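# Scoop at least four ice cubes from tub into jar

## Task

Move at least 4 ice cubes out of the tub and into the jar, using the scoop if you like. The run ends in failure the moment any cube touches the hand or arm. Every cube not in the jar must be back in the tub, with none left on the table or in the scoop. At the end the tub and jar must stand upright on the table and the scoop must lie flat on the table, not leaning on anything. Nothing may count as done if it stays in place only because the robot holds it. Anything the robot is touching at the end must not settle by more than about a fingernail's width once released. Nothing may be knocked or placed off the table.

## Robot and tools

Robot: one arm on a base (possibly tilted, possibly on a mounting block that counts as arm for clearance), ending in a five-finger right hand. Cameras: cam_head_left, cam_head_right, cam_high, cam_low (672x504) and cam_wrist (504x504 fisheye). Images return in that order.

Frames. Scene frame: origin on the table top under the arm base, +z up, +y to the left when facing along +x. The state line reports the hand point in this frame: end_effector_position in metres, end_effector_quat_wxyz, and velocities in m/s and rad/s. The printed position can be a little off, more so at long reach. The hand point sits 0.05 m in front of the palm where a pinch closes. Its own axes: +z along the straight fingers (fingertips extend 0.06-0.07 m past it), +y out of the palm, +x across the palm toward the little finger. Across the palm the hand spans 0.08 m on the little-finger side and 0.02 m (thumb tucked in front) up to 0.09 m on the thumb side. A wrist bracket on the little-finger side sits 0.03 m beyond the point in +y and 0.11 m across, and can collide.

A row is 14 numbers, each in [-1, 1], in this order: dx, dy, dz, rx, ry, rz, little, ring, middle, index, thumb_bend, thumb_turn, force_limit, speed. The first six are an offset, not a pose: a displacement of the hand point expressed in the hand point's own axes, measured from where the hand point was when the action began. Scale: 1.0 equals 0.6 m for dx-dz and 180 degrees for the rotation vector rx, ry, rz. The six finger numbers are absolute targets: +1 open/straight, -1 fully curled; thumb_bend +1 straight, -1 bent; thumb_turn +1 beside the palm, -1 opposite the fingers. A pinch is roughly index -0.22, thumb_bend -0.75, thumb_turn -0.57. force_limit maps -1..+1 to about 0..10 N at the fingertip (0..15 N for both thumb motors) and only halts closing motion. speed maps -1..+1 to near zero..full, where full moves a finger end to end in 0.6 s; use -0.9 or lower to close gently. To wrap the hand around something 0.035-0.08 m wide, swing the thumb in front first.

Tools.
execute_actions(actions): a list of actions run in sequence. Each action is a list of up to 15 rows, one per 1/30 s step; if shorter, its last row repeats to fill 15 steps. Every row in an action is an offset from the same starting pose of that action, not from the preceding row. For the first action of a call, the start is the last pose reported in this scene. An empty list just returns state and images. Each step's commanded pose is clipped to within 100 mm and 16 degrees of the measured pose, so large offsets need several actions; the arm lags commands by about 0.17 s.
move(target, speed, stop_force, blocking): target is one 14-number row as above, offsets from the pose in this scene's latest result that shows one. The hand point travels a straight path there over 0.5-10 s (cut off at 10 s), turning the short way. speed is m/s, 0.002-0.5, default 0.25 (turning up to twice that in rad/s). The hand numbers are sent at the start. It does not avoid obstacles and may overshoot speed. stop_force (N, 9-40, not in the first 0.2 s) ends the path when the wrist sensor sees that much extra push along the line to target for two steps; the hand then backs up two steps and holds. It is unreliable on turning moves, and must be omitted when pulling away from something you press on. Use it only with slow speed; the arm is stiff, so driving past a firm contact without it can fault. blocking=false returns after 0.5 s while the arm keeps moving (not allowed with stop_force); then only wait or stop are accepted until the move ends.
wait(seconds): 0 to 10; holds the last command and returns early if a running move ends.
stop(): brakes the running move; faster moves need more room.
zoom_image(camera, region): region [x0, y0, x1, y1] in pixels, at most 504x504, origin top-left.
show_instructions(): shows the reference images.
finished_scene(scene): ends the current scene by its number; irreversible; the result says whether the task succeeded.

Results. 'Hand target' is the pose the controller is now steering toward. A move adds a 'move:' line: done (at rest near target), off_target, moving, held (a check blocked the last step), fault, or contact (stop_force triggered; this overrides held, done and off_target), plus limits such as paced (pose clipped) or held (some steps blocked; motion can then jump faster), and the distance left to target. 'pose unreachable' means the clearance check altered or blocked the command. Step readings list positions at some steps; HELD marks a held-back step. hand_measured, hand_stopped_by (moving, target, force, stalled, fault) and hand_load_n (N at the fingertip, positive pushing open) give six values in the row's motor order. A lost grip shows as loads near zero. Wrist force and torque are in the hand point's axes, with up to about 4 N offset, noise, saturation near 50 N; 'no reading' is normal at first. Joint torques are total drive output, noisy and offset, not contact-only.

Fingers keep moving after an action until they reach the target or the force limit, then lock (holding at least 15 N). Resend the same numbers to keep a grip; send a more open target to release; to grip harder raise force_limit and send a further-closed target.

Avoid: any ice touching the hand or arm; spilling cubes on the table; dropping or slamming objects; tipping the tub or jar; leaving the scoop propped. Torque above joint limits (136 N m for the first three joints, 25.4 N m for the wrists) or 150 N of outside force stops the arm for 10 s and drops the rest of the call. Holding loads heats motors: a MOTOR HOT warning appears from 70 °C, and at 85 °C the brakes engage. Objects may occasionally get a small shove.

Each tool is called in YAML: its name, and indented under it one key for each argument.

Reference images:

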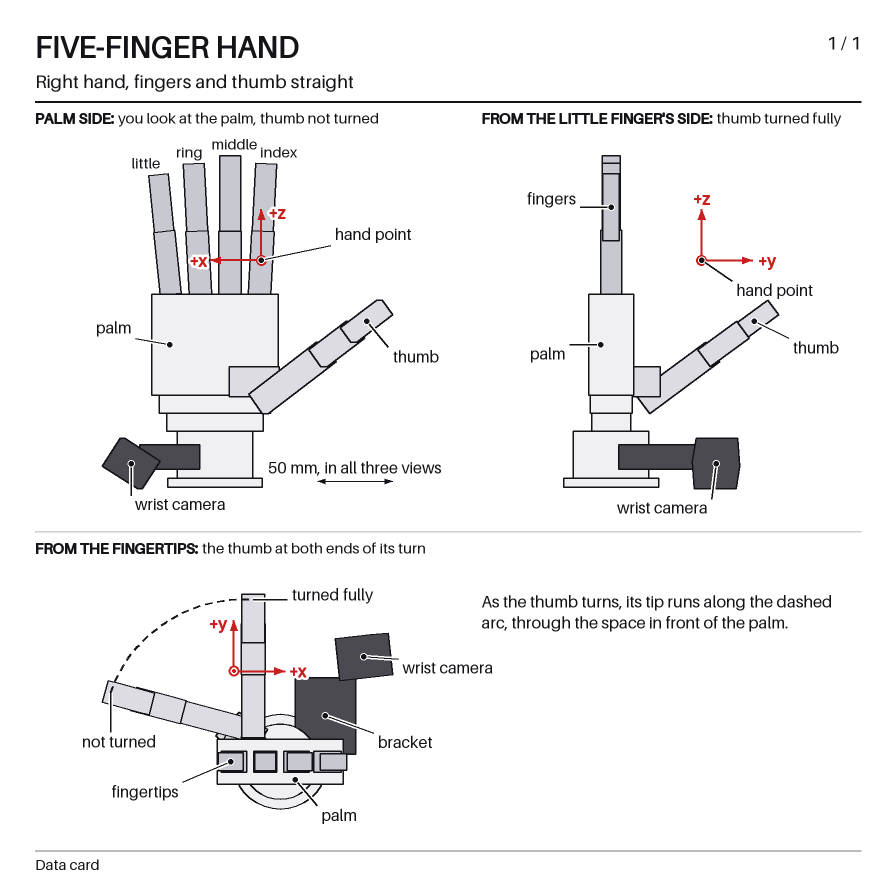

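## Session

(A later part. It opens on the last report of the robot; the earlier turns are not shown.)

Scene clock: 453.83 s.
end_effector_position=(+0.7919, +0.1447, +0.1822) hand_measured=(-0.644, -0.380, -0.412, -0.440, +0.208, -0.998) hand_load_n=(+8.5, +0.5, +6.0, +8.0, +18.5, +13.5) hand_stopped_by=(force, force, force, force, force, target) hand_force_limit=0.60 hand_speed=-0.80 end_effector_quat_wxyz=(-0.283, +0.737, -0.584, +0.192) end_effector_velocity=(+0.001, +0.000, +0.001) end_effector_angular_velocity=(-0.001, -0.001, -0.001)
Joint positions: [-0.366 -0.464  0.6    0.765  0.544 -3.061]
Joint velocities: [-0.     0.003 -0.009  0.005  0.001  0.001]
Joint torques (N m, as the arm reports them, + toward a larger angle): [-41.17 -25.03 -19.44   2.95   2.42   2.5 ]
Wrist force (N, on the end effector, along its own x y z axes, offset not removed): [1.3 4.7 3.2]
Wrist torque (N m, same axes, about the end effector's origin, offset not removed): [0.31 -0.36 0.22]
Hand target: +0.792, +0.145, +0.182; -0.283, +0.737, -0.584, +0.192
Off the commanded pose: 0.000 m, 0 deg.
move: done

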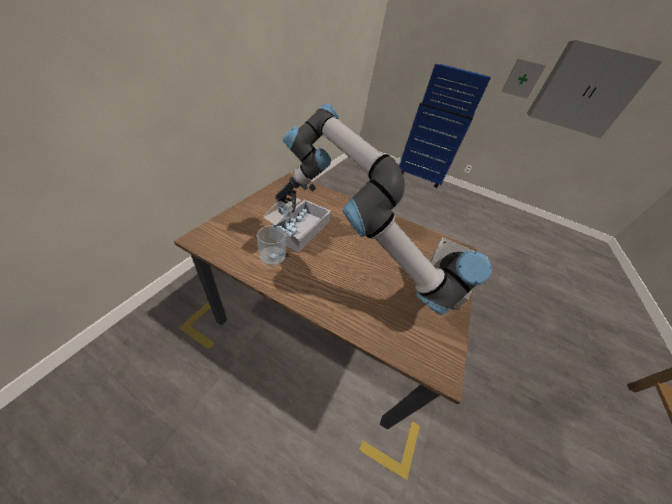

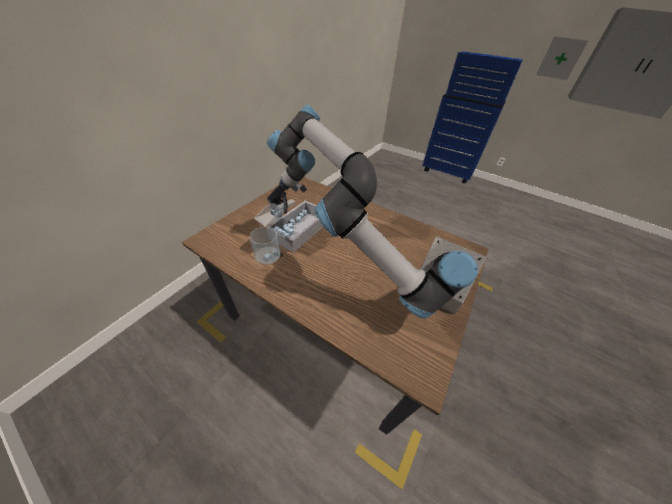

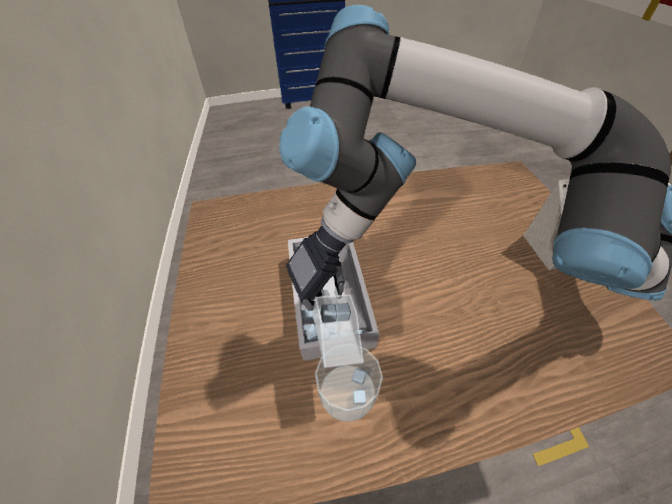

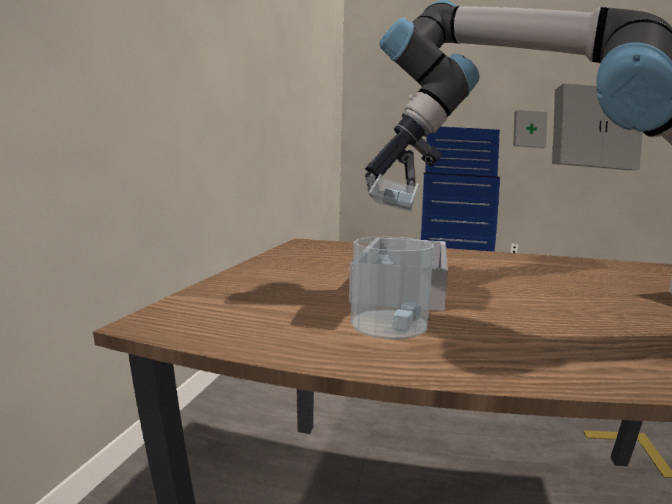

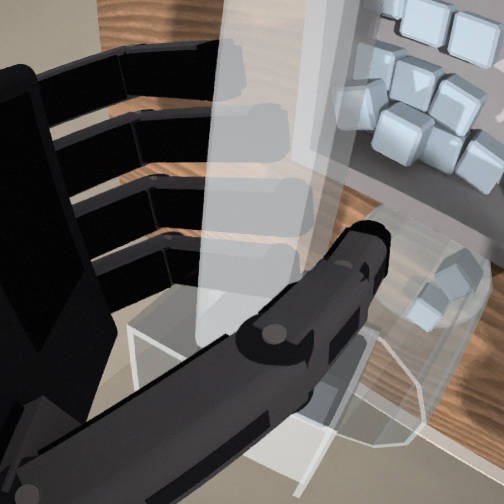

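move:
  target: [0,0.02,0.003,-0.034,0.105,-0.085,-1,-1,-1,-1,-1,-1,0.6,-0.8]
  speed: 0.08

Scene clock: 461.37 s.
end_effector_position=(+0.7840, +0.1432, +0.1733) hand_measured=(-0.644, -0.380, -0.412, -0.440, +0.208, -0.998) hand_load_n=(+8.5, +0.5, +6.0, +8.0, +18.5, +13.5) hand_stopped_by=(force, force, force, force, force, target) hand_force_limit=0.60 hand_speed=-0.80 end_effector_quat_wxyz=(-0.116, +0.780, -0.529, +0.314) end_effector_velocity=(-0.000, +0.000, -0.000) end_effector_angular_velocity=(-0.006, +0.000, -0.000)
Joint positions: [-0.268 -0.552  0.6    0.902  0.936 -3.314]
Joint velocities: [ 0.002 -0.001  0.     0.001  0.006 -0.002]
Joint torques (N m, as the arm reports them, + toward a larger angle): [-39.53 -54.01  -6.35   2.92   3.07  -2.55]
Wrist force (N, on the end effector, along its own x y z axes, offset not removed): [-0.8 3.3 4.0]
Wrist torque (N m, same axes, about the end effector's origin, offset not removed): [0.16 -0.03 -0.07]
Hand target: +0.784, +0.143, +0.173; -0.116, +0.780, -0.529, +0.315
Off the commanded pose: 0.000 m, 0 deg.
move: done

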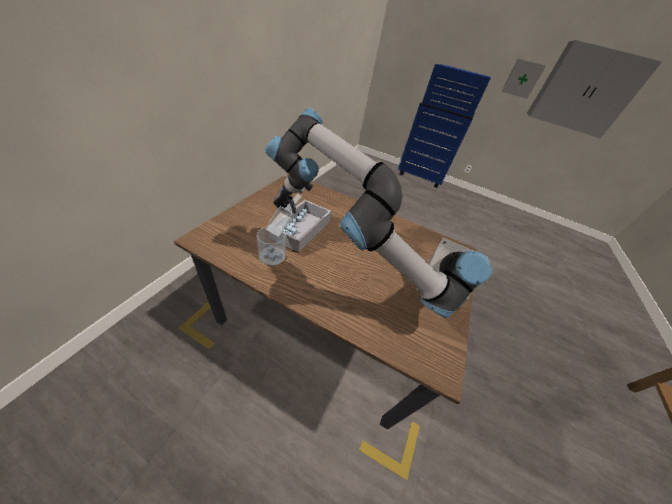

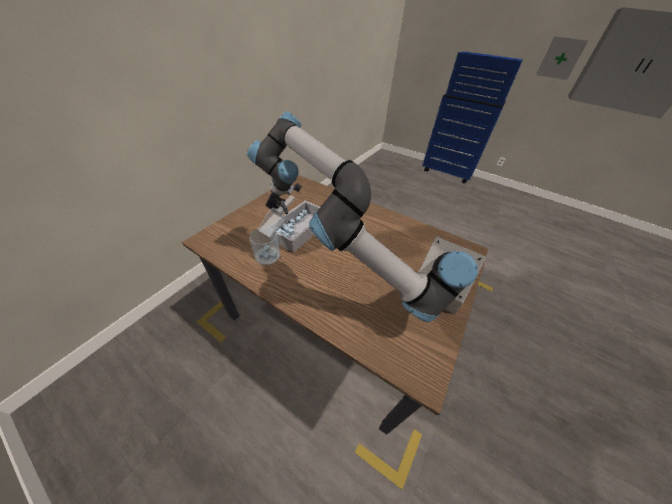

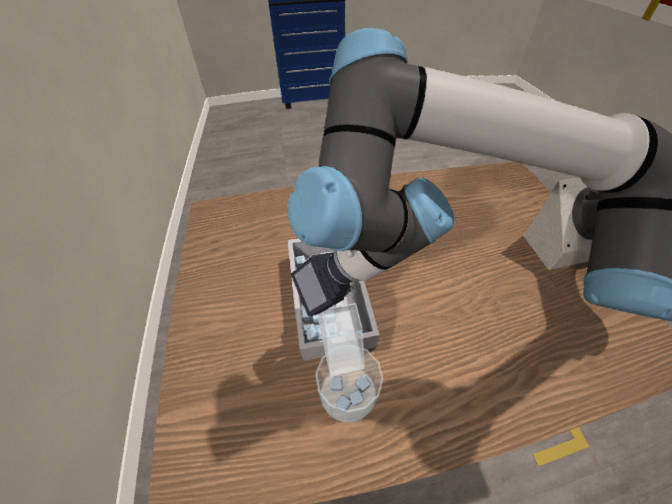

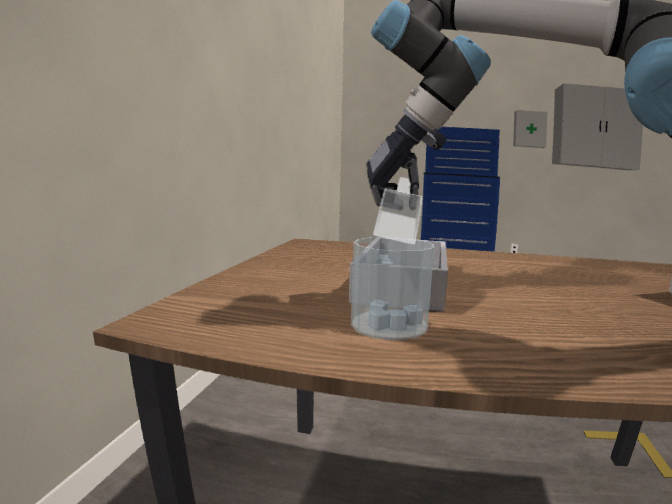

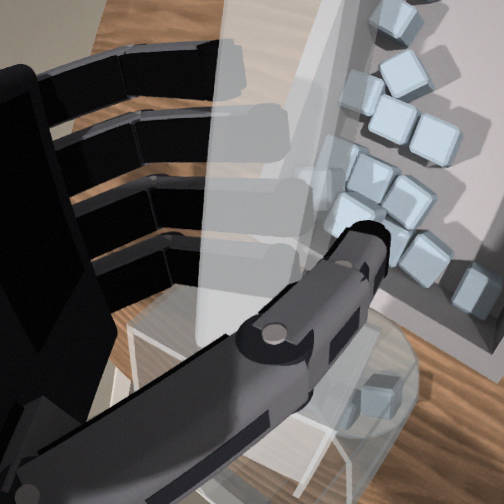

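move:
  target: [0,0,0,0.023,-0.071,0.058,-1,-1,-1,-1,-1,-1,0.6,-0.8]
  speed: 0.15

move:
  target: [0.072,0.318,-0.238,-0.06,0,0,-1,-1,-1,-1,-1,-1,0.6,-0.8]
  speed: 0.15

move:
  target: [-0.018,0.095,0.186,0,0,0,-1,-1,-1,-1,-1,-1,0.6,-0.8]
  speed: 0.1

Scene clock: 472.37 s.
end_effector_position=(+0.7840, +0.1431, +0.1731) hand_measured=(-0.644, -0.380, -0.412, -0.440, +0.208, -0.998) hand_load_n=(+8.5, +0.5, +6.0, +8.0, +18.5, +13.5) hand_stopped_by=(force, force, force, force, force, target) hand_force_limit=0.60 hand_speed=-0.80 end_effector_quat_wxyz=(-0.230, +0.754, -0.570, +0.233) end_effector_velocity=(+0.000, -0.000, +0.000) end_effector_angular_velocity=(+0.008, -0.002, -0.000)
Joint positions: [-0.338 -0.513  0.65   0.798  0.667 -3.162]
Joint velocities: [-0.002 -0.     0.005 -0.009 -0.006  0.007]
Joint torques (N m, as the arm reports them, + toward a larger angle): [-54.93 -53.4   -6.52  -1.54  -2.45   2.63]
Wrist force (N, on the end effector, along its own x y z axes, offset not removed): [1.4 2.7 2.0]
Wrist torque (N m, same axes, about the end effector's origin, offset not removed): [0.15 -0.17 0.13]
Hand target: +0.784, +0.143, +0.173; -0.230, +0.754, -0.570, +0.233
Off the commanded pose: 0.000 m, 0 deg.
move: done

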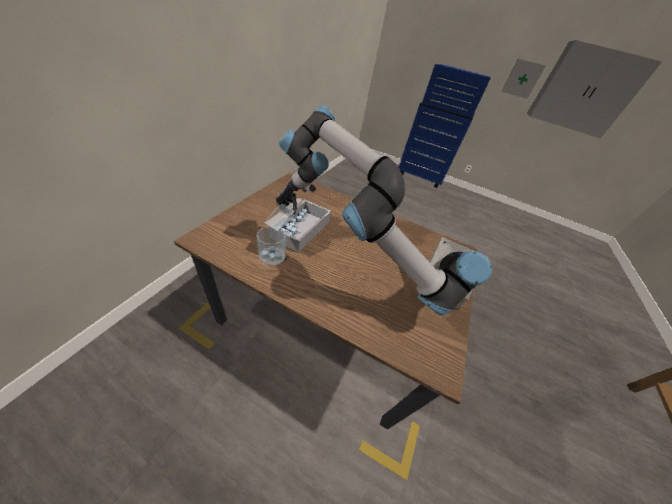

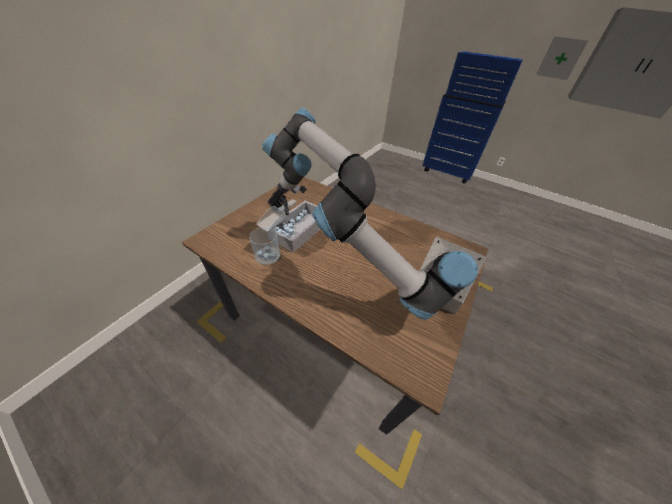

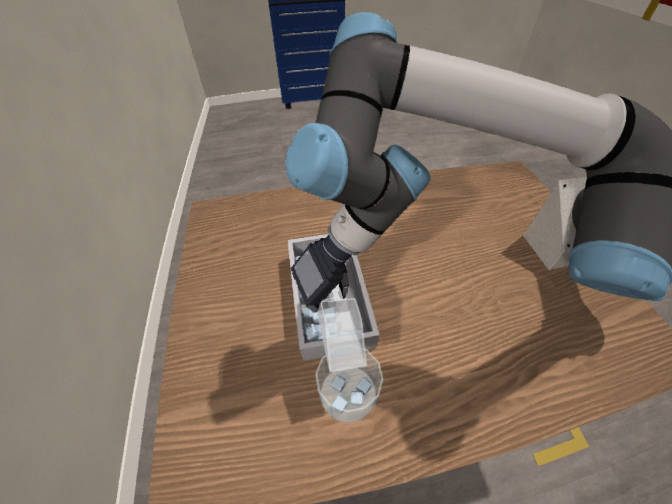

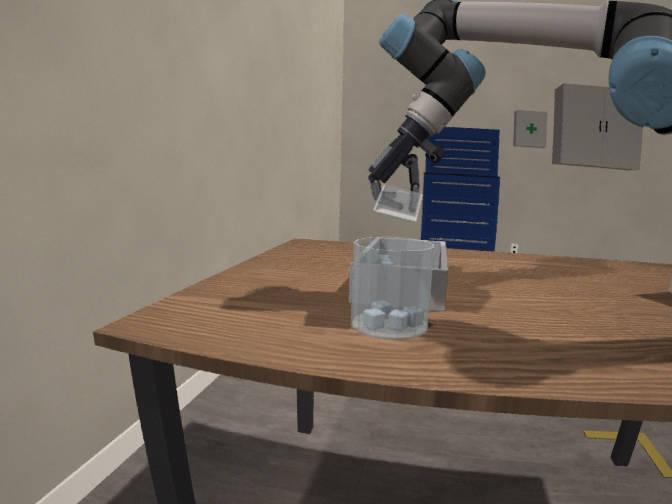

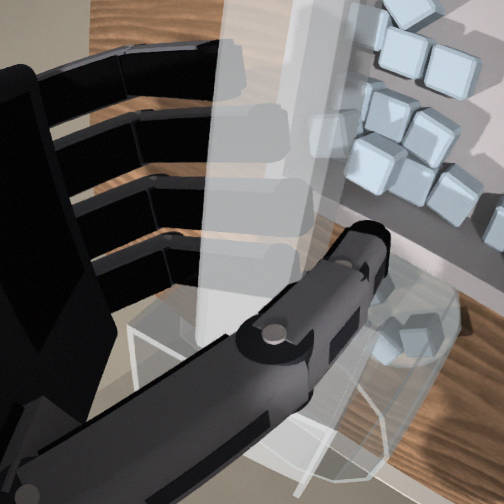

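Scene clock: 474.47 s.
end_effector_position=(+0.5635, +0.0427, +0.1724) hand_measured=(-0.644, -0.380, -0.412, -0.440, +0.208, -0.998) hand_load_n=(+8.5, +0.5, +6.0, +8.0, +18.5, +13.5) hand_stopped_by=(force, force, force, force, force, target) hand_force_limit=0.60 hand_speed=-0.80 end_effector_quat_wxyz=(-0.158, +0.772, -0.589, +0.178) end_effector_velocity=(-0.001, -0.000, +0.000) end_effector_angular_velocity=(-0.001, +0.000, +0.001)
Joint positions: [-0.58  -0.749  1.412  0.873  0.647 -3.779]
Joint velocities: [-0.001 -0.001  0.002  0.001 -0.    -0.004]
Joint torques (N m, as the arm reports them, + toward a larger angle): [-44.88 -42.85  -6.38   3.58   2.3   -2.33]
Wrist force (N, on the end effector, along its own x y z axes, offset not removed): [0.3 3.6 1.4]
Wrist torque (N m, same axes, about the end effector's origin, offset not removed): [0.42 -0.04 0.01]
Hand target: +0.563, +0.043, +0.172; -0.158, +0.772, -0.589, +0.178
Off the commanded pose: 0.000 m, 0 deg.
move: done

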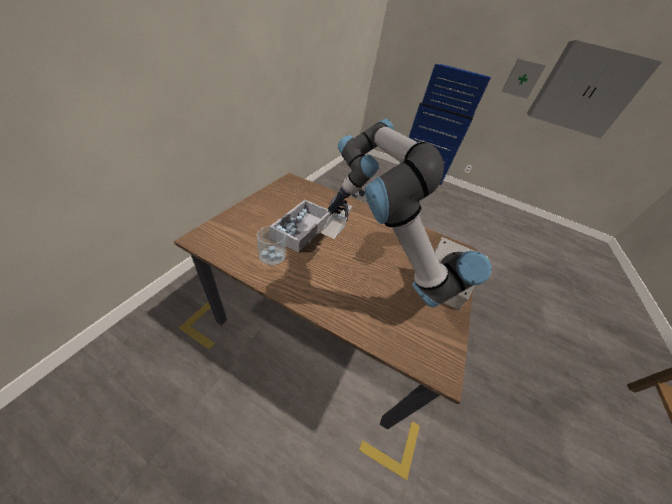

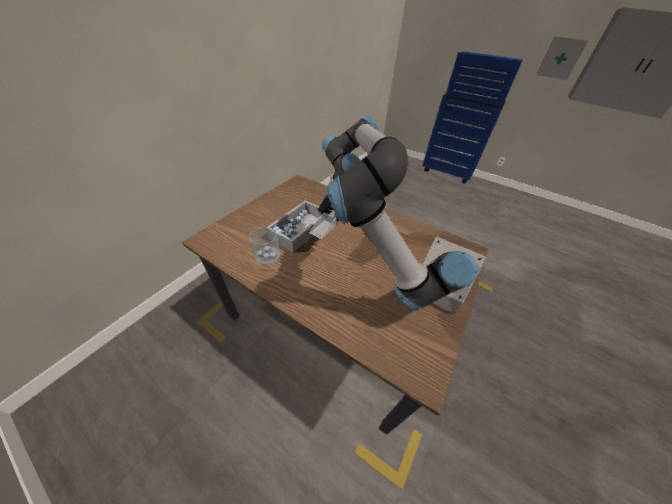

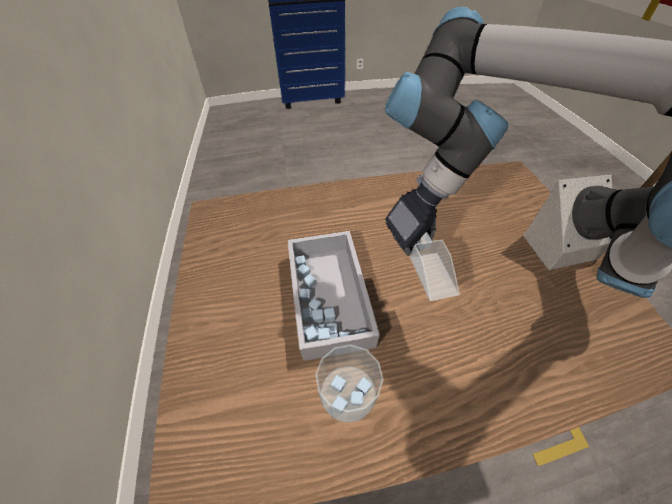

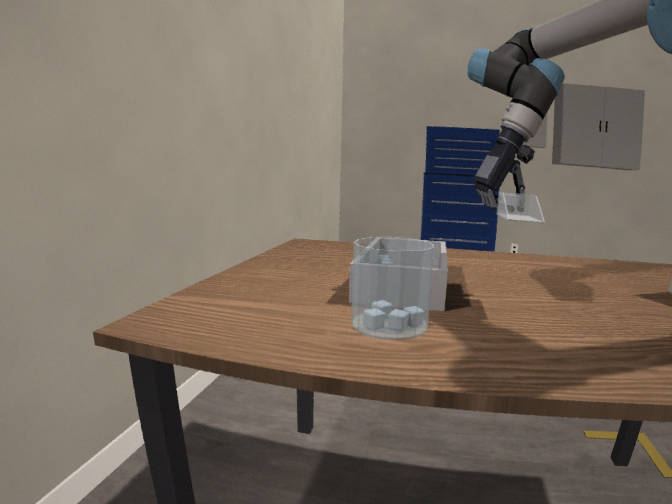

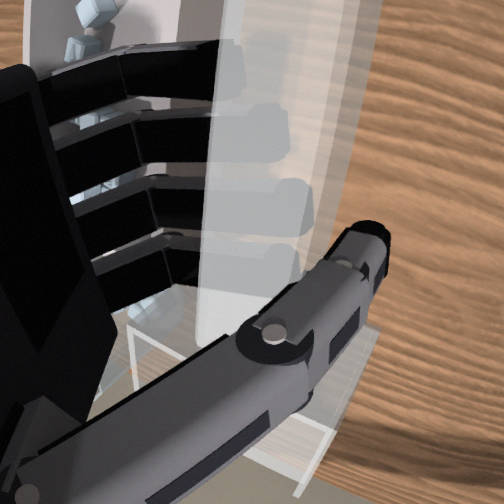

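Scene clock: 476.13 s.
end_effector_position=(+0.5638, +0.0425, +0.0467) hand_measured=(-0.644, -0.380, -0.412, -0.440, +0.208, -0.998) hand_load_n=(+8.5, +0.5, +6.0, +8.0, +18.5, +13.5) hand_stopped_by=(force, force, force, force, force, target) hand_force_limit=0.60 hand_speed=-0.80 end_effector_quat_wxyz=(-0.158, +0.772, -0.589, +0.178) end_effector_velocity=(+0.000, +0.000, -0.001) end_effector_angular_velocity=(+0.000, -0.000, -0.000)
Joint positions: [-0.427 -0.682  1.512  0.51   0.667 -3.531]
Joint velocities: [ 0.002  0.     0.001 -0.004  0.     0.004]
Joint torques (N m, as the arm reports them, + toward a larger angle): [-31.06 -16.08  -4.9   -0.86   2.42   2.53]
Wrist force (N, on the end effector, along its own x y z axes, offset not removed): [0.8 3.5 0.5]
Wrist torque (N m, same axes, about the end effector's origin, offset not removed): [0.39 0.08 0.29]
Hand target: +0.564, +0.043, +0.047; -0.158, +0.772, -0.589, +0.178
Off the commanded pose: 0.000 m, 0 deg.
move: done

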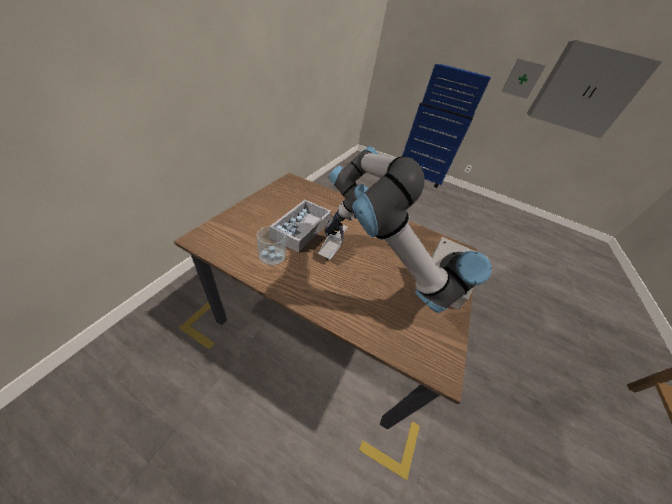

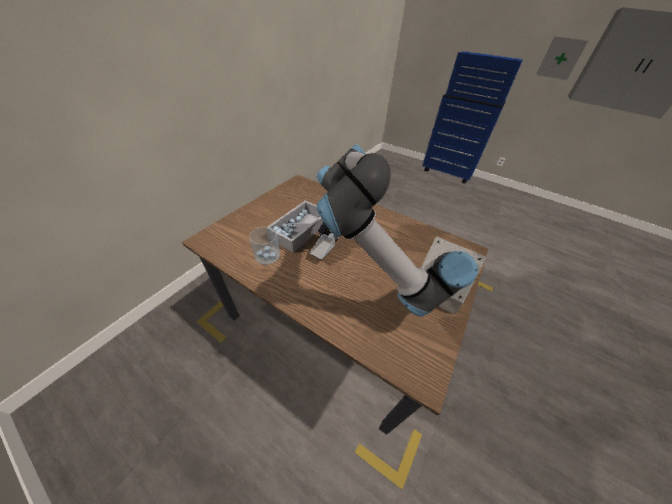

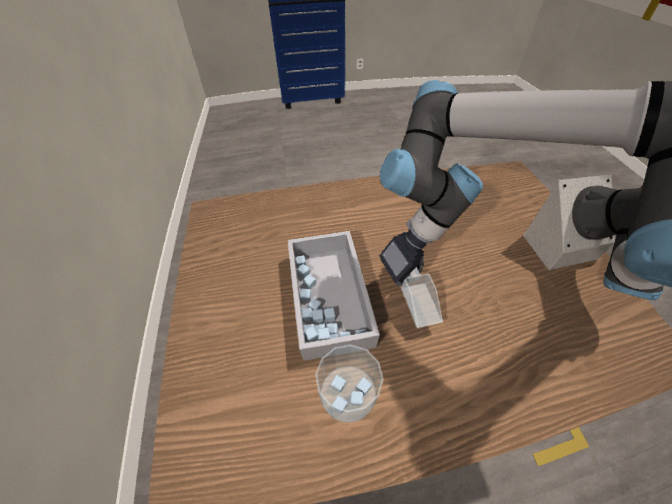

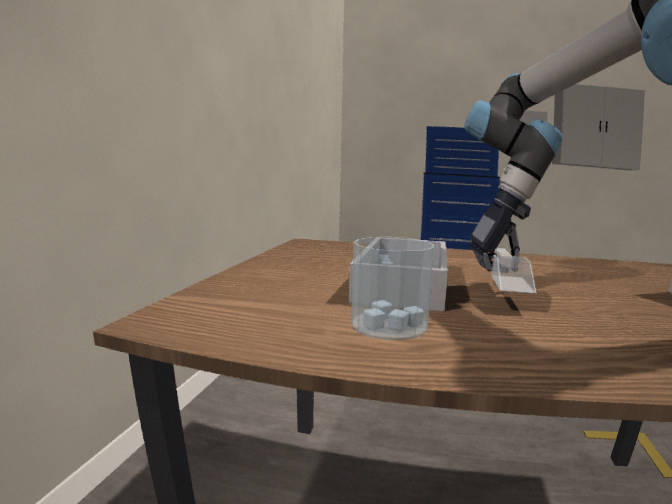

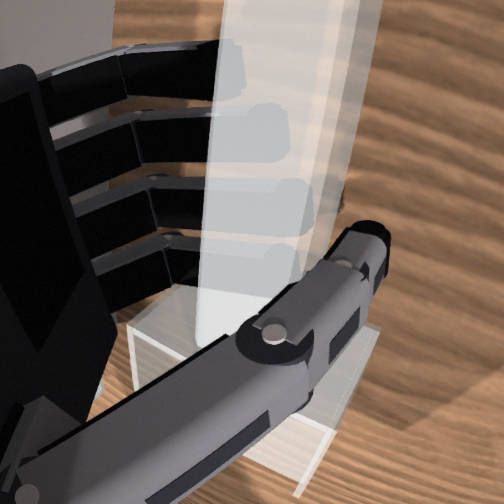

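move:
  target: [-0.004,0.023,0.044,0,0,0,-1,-1,-1,-1,-1,-1,0.6,-0.8]
  speed: 0.01
  stop_force: 9

move:
  target: [0,-0.003,-0.004,0,0,0,0.1,0.2,0.2,0.2,1,-1,0.6,-0.3]
  speed: 0.01

move:
  target: [0.01,-0.07,-0.1,0,0,0,0.3,0.4,0.4,0.4,1,-1,0.6,-0.3]
  speed: 0.05

Scene clock: 487.07 s.
end_effector_position=(+0.5636, +0.0422, +0.0169) hand_measured=(-0.644, -0.380, -0.412, -0.440, +0.208, -0.998) hand_load_n=(+8.5, +0.5, +6.0, +8.0, +18.5, +13.5) hand_stopped_by=(force, force, force, force, force, target) hand_force_limit=0.60 hand_speed=-0.80 end_effector_quat_wxyz=(-0.158, +0.772, -0.589, +0.178) end_effector_velocity=(+0.001, +0.000, -0.000) end_effector_angular_velocity=(-0.001, -0.002, +0.002)
Joint positions: [-0.389 -0.659  1.525  0.427  0.677 -3.471]
Joint velocities: [ 0.001 -0.    -0.001 -0.003  0.     0.002]
Joint torques (N m, as the arm reports them, + toward a larger angle): [-31.83 -17.25  -4.15  -0.89   2.32   2.55]
Wrist force (N, on the end effector, along its own x y z axes, offset not removed): [0.8 1.5 3.5]
Wrist torque (N m, same axes, about the end effector's origin, offset not removed): [0.04 -0.22 0.05]
Hand target: +0.564, +0.042, +0.017; -0.158, +0.772, -0.589, +0.178
Off the commanded pose: 0.000 m, 0 deg.
move: done

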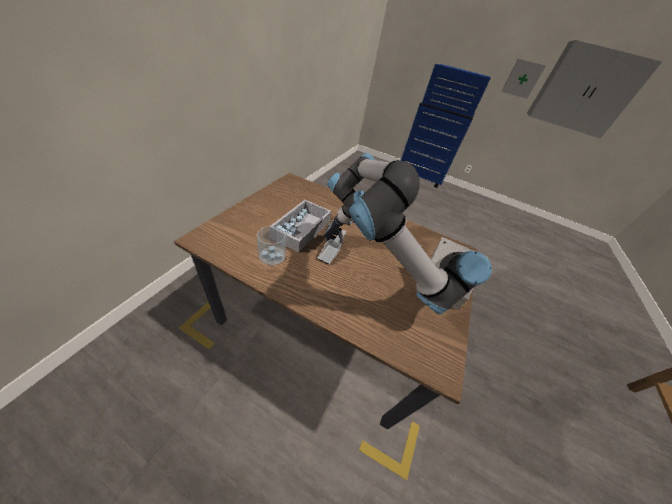

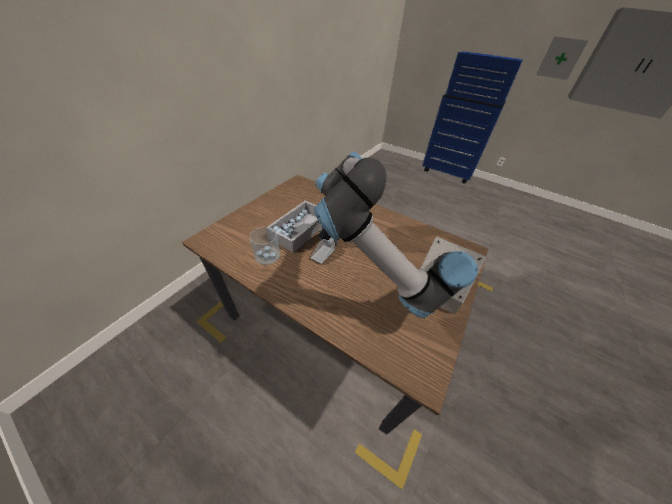

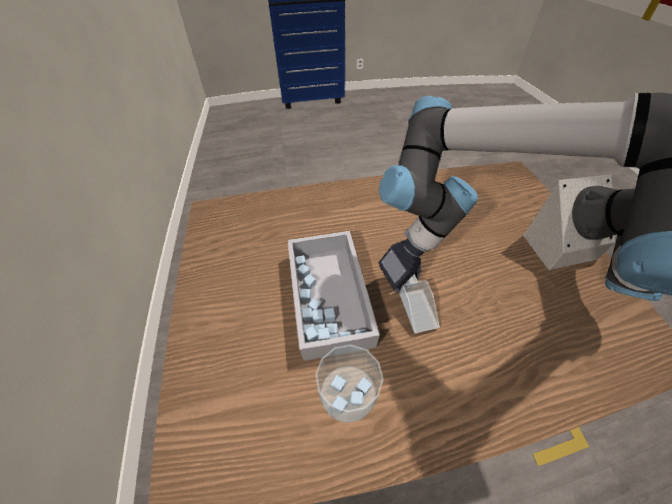

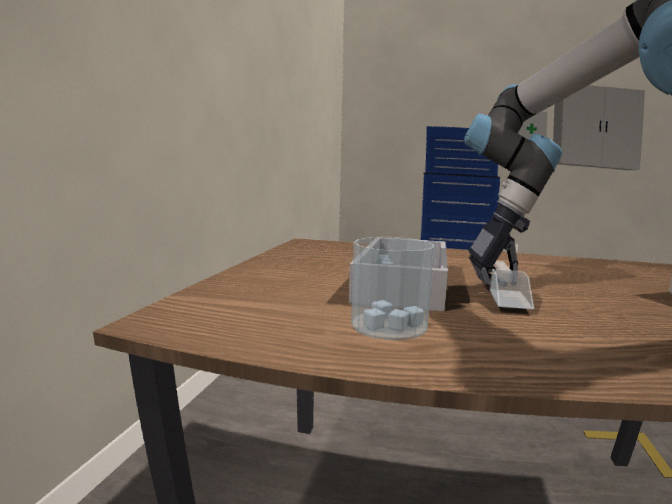

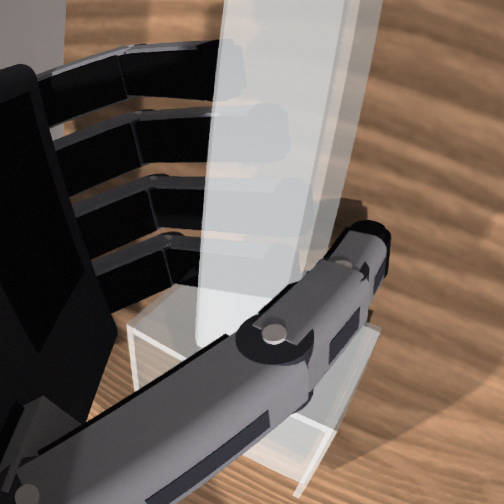

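Scene clock: 488.43 s.
end_effector_position=(+0.5640, +0.0426, +0.0199) hand_measured=(+0.100, +0.004, -0.090, -0.072, +1.000, -1.000) hand_load_n=(+0.0, -10.0, -9.5, -10.5, +0.0, +0.0) hand_stopped_by=(target, stalled, stalled, stalled, target, target) hand_force_limit=0.60 hand_speed=-0.30 end_effector_quat_wxyz=(-0.158, +0.772, -0.589, +0.178) end_effector_velocity=(+0.000, +0.000, +0.000) end_effector_angular_velocity=(-0.000, -0.001, +0.001)
Joint positions: [-0.392 -0.662  1.523  0.435  0.676 -3.476]
Joint velocities: [ 0. -0. -0. -0. -0. -0.]
Joint torques (N m, as the arm reports them, + toward a larger angle): [-30.77 -36.83 -15.24   1.3   -3.71  -2.37]
Wrist force (N, on the end effector, along its own x y z axes, offset not removed): [3.3 1.9 -31.3]
Wrist torque (N m, same axes, about the end effector's origin, offset not removed): [0.54 0.73 0.02]
Hand target: +0.564, +0.043, +0.020; -0.158, +0.772, -0.589, +0.178
Off the commanded pose: 0.000 m, 0 deg.
move: done

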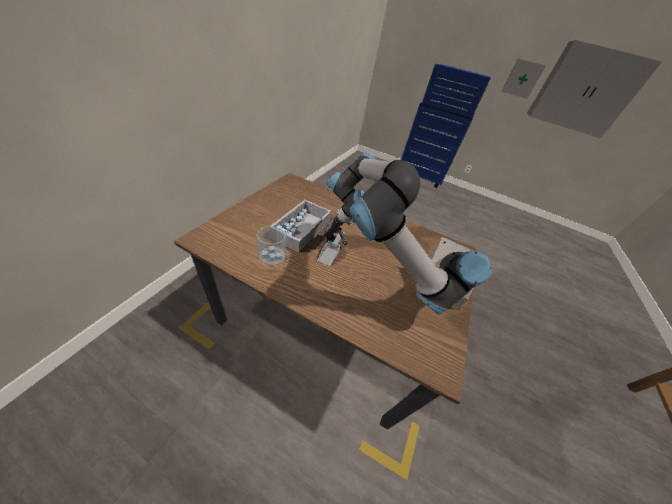

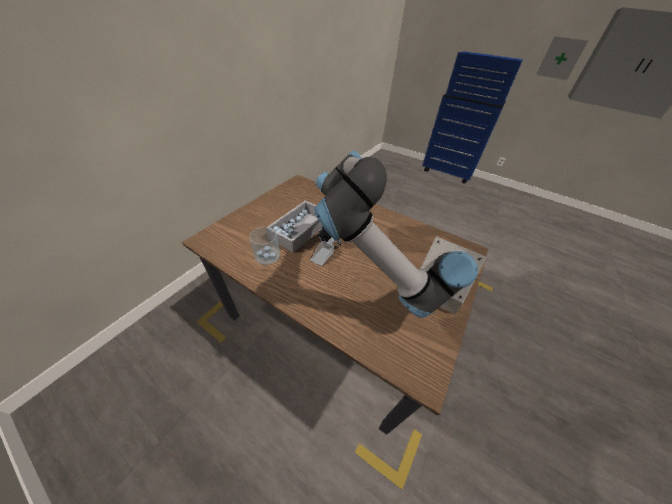

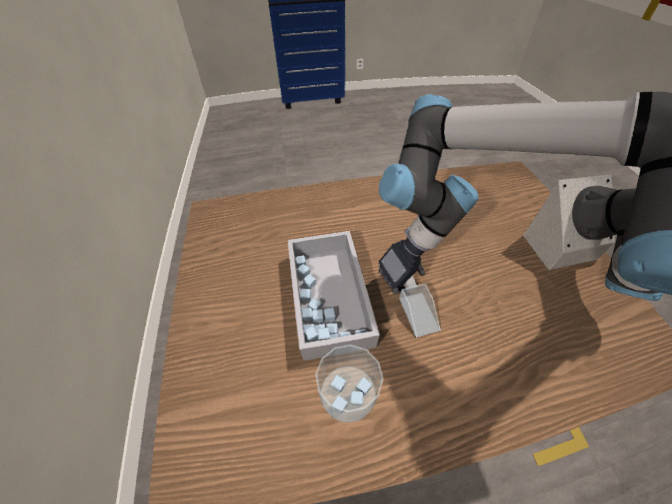

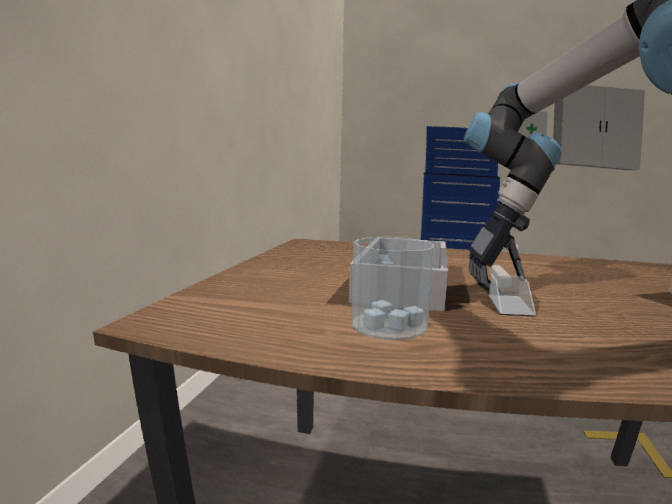

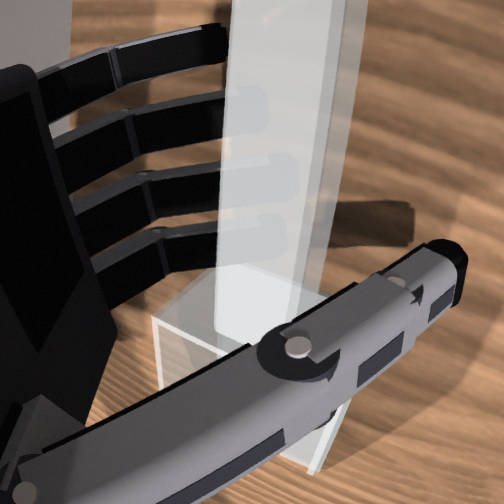

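Scene clock: 490.23 s.
end_effector_position=(+0.5736, +0.0454, +0.0926) hand_measured=(+0.300, +0.400, +0.400, +0.400, +1.000, -1.000) hand_load_n=(+0.0, +0.0, +0.0, +0.0, +0.0, +0.0) hand_stopped_by=(target, target, target, target, target, target) hand_force_limit=0.60 hand_speed=-0.30 end_effector_quat_wxyz=(-0.158, +0.772, -0.589, +0.178) end_effector_velocity=(+0.000, -0.000, +0.001) end_effector_angular_velocity=(-0.000, +0.001, -0.001)
Joint positions: [-0.473 -0.701  1.45   0.648  0.658 -3.603]
Joint velocities: [-0.001 -0.    -0.002  0.005  0.001 -0.003]
Joint torques (N m, as the arm reports them, + toward a larger angle): [-46.27 -44.56 -18.79   3.62  -2.75  -2.53]
Wrist force (N, on the end effector, along its own x y z axes, offset not removed): [1.0 -0.3 1.1]
Wrist torque (N m, same axes, about the end effector's origin, offset not removed): [-0.25 -0.04 -0.02]
Hand target: +0.574, +0.045, +0.093; -0.158, +0.772, -0.589, +0.178
Off the commanded pose: 0.000 m, 0 deg.
move: done

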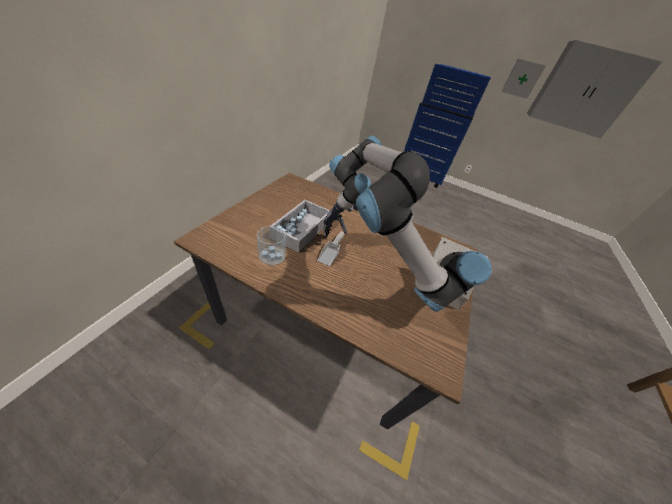

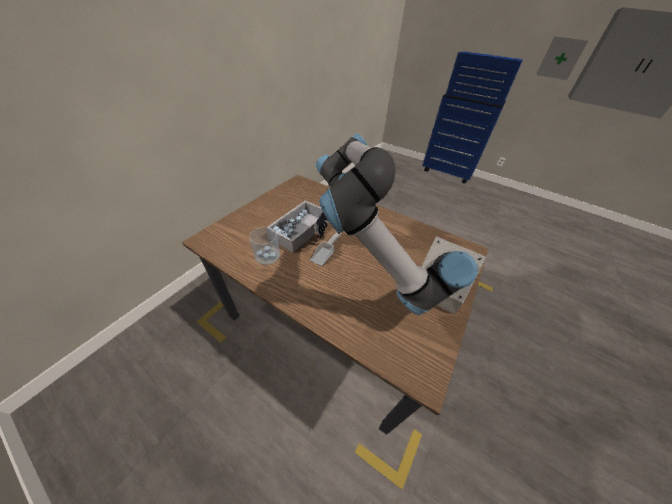

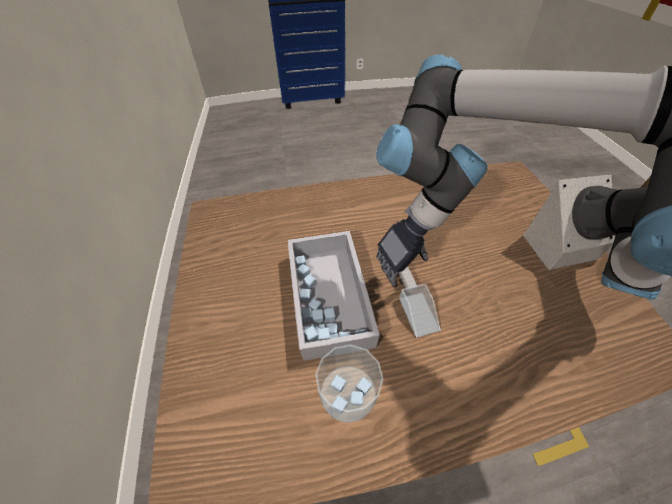

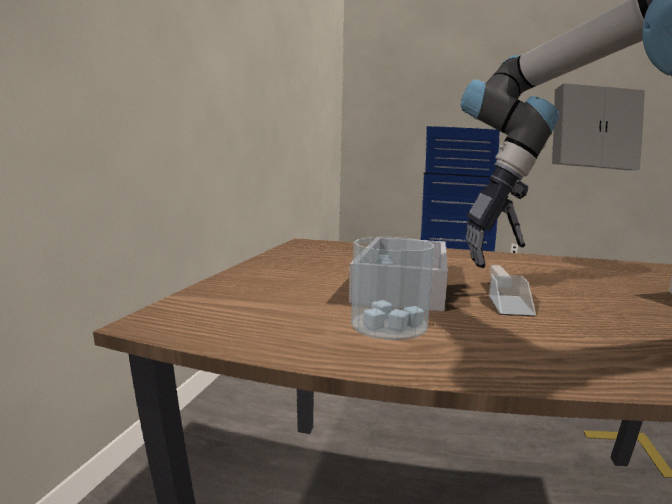

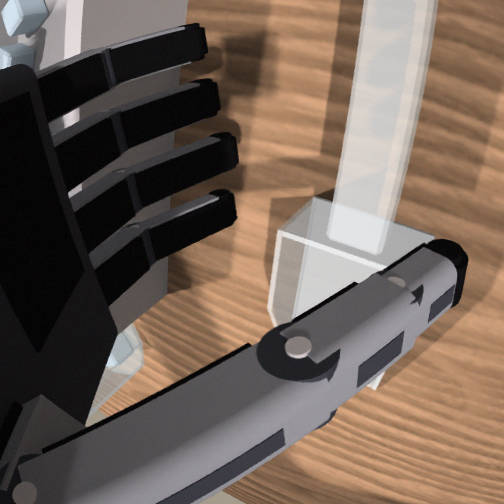

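finished_scene:
  scene: 1

The scene is finished: the task was done.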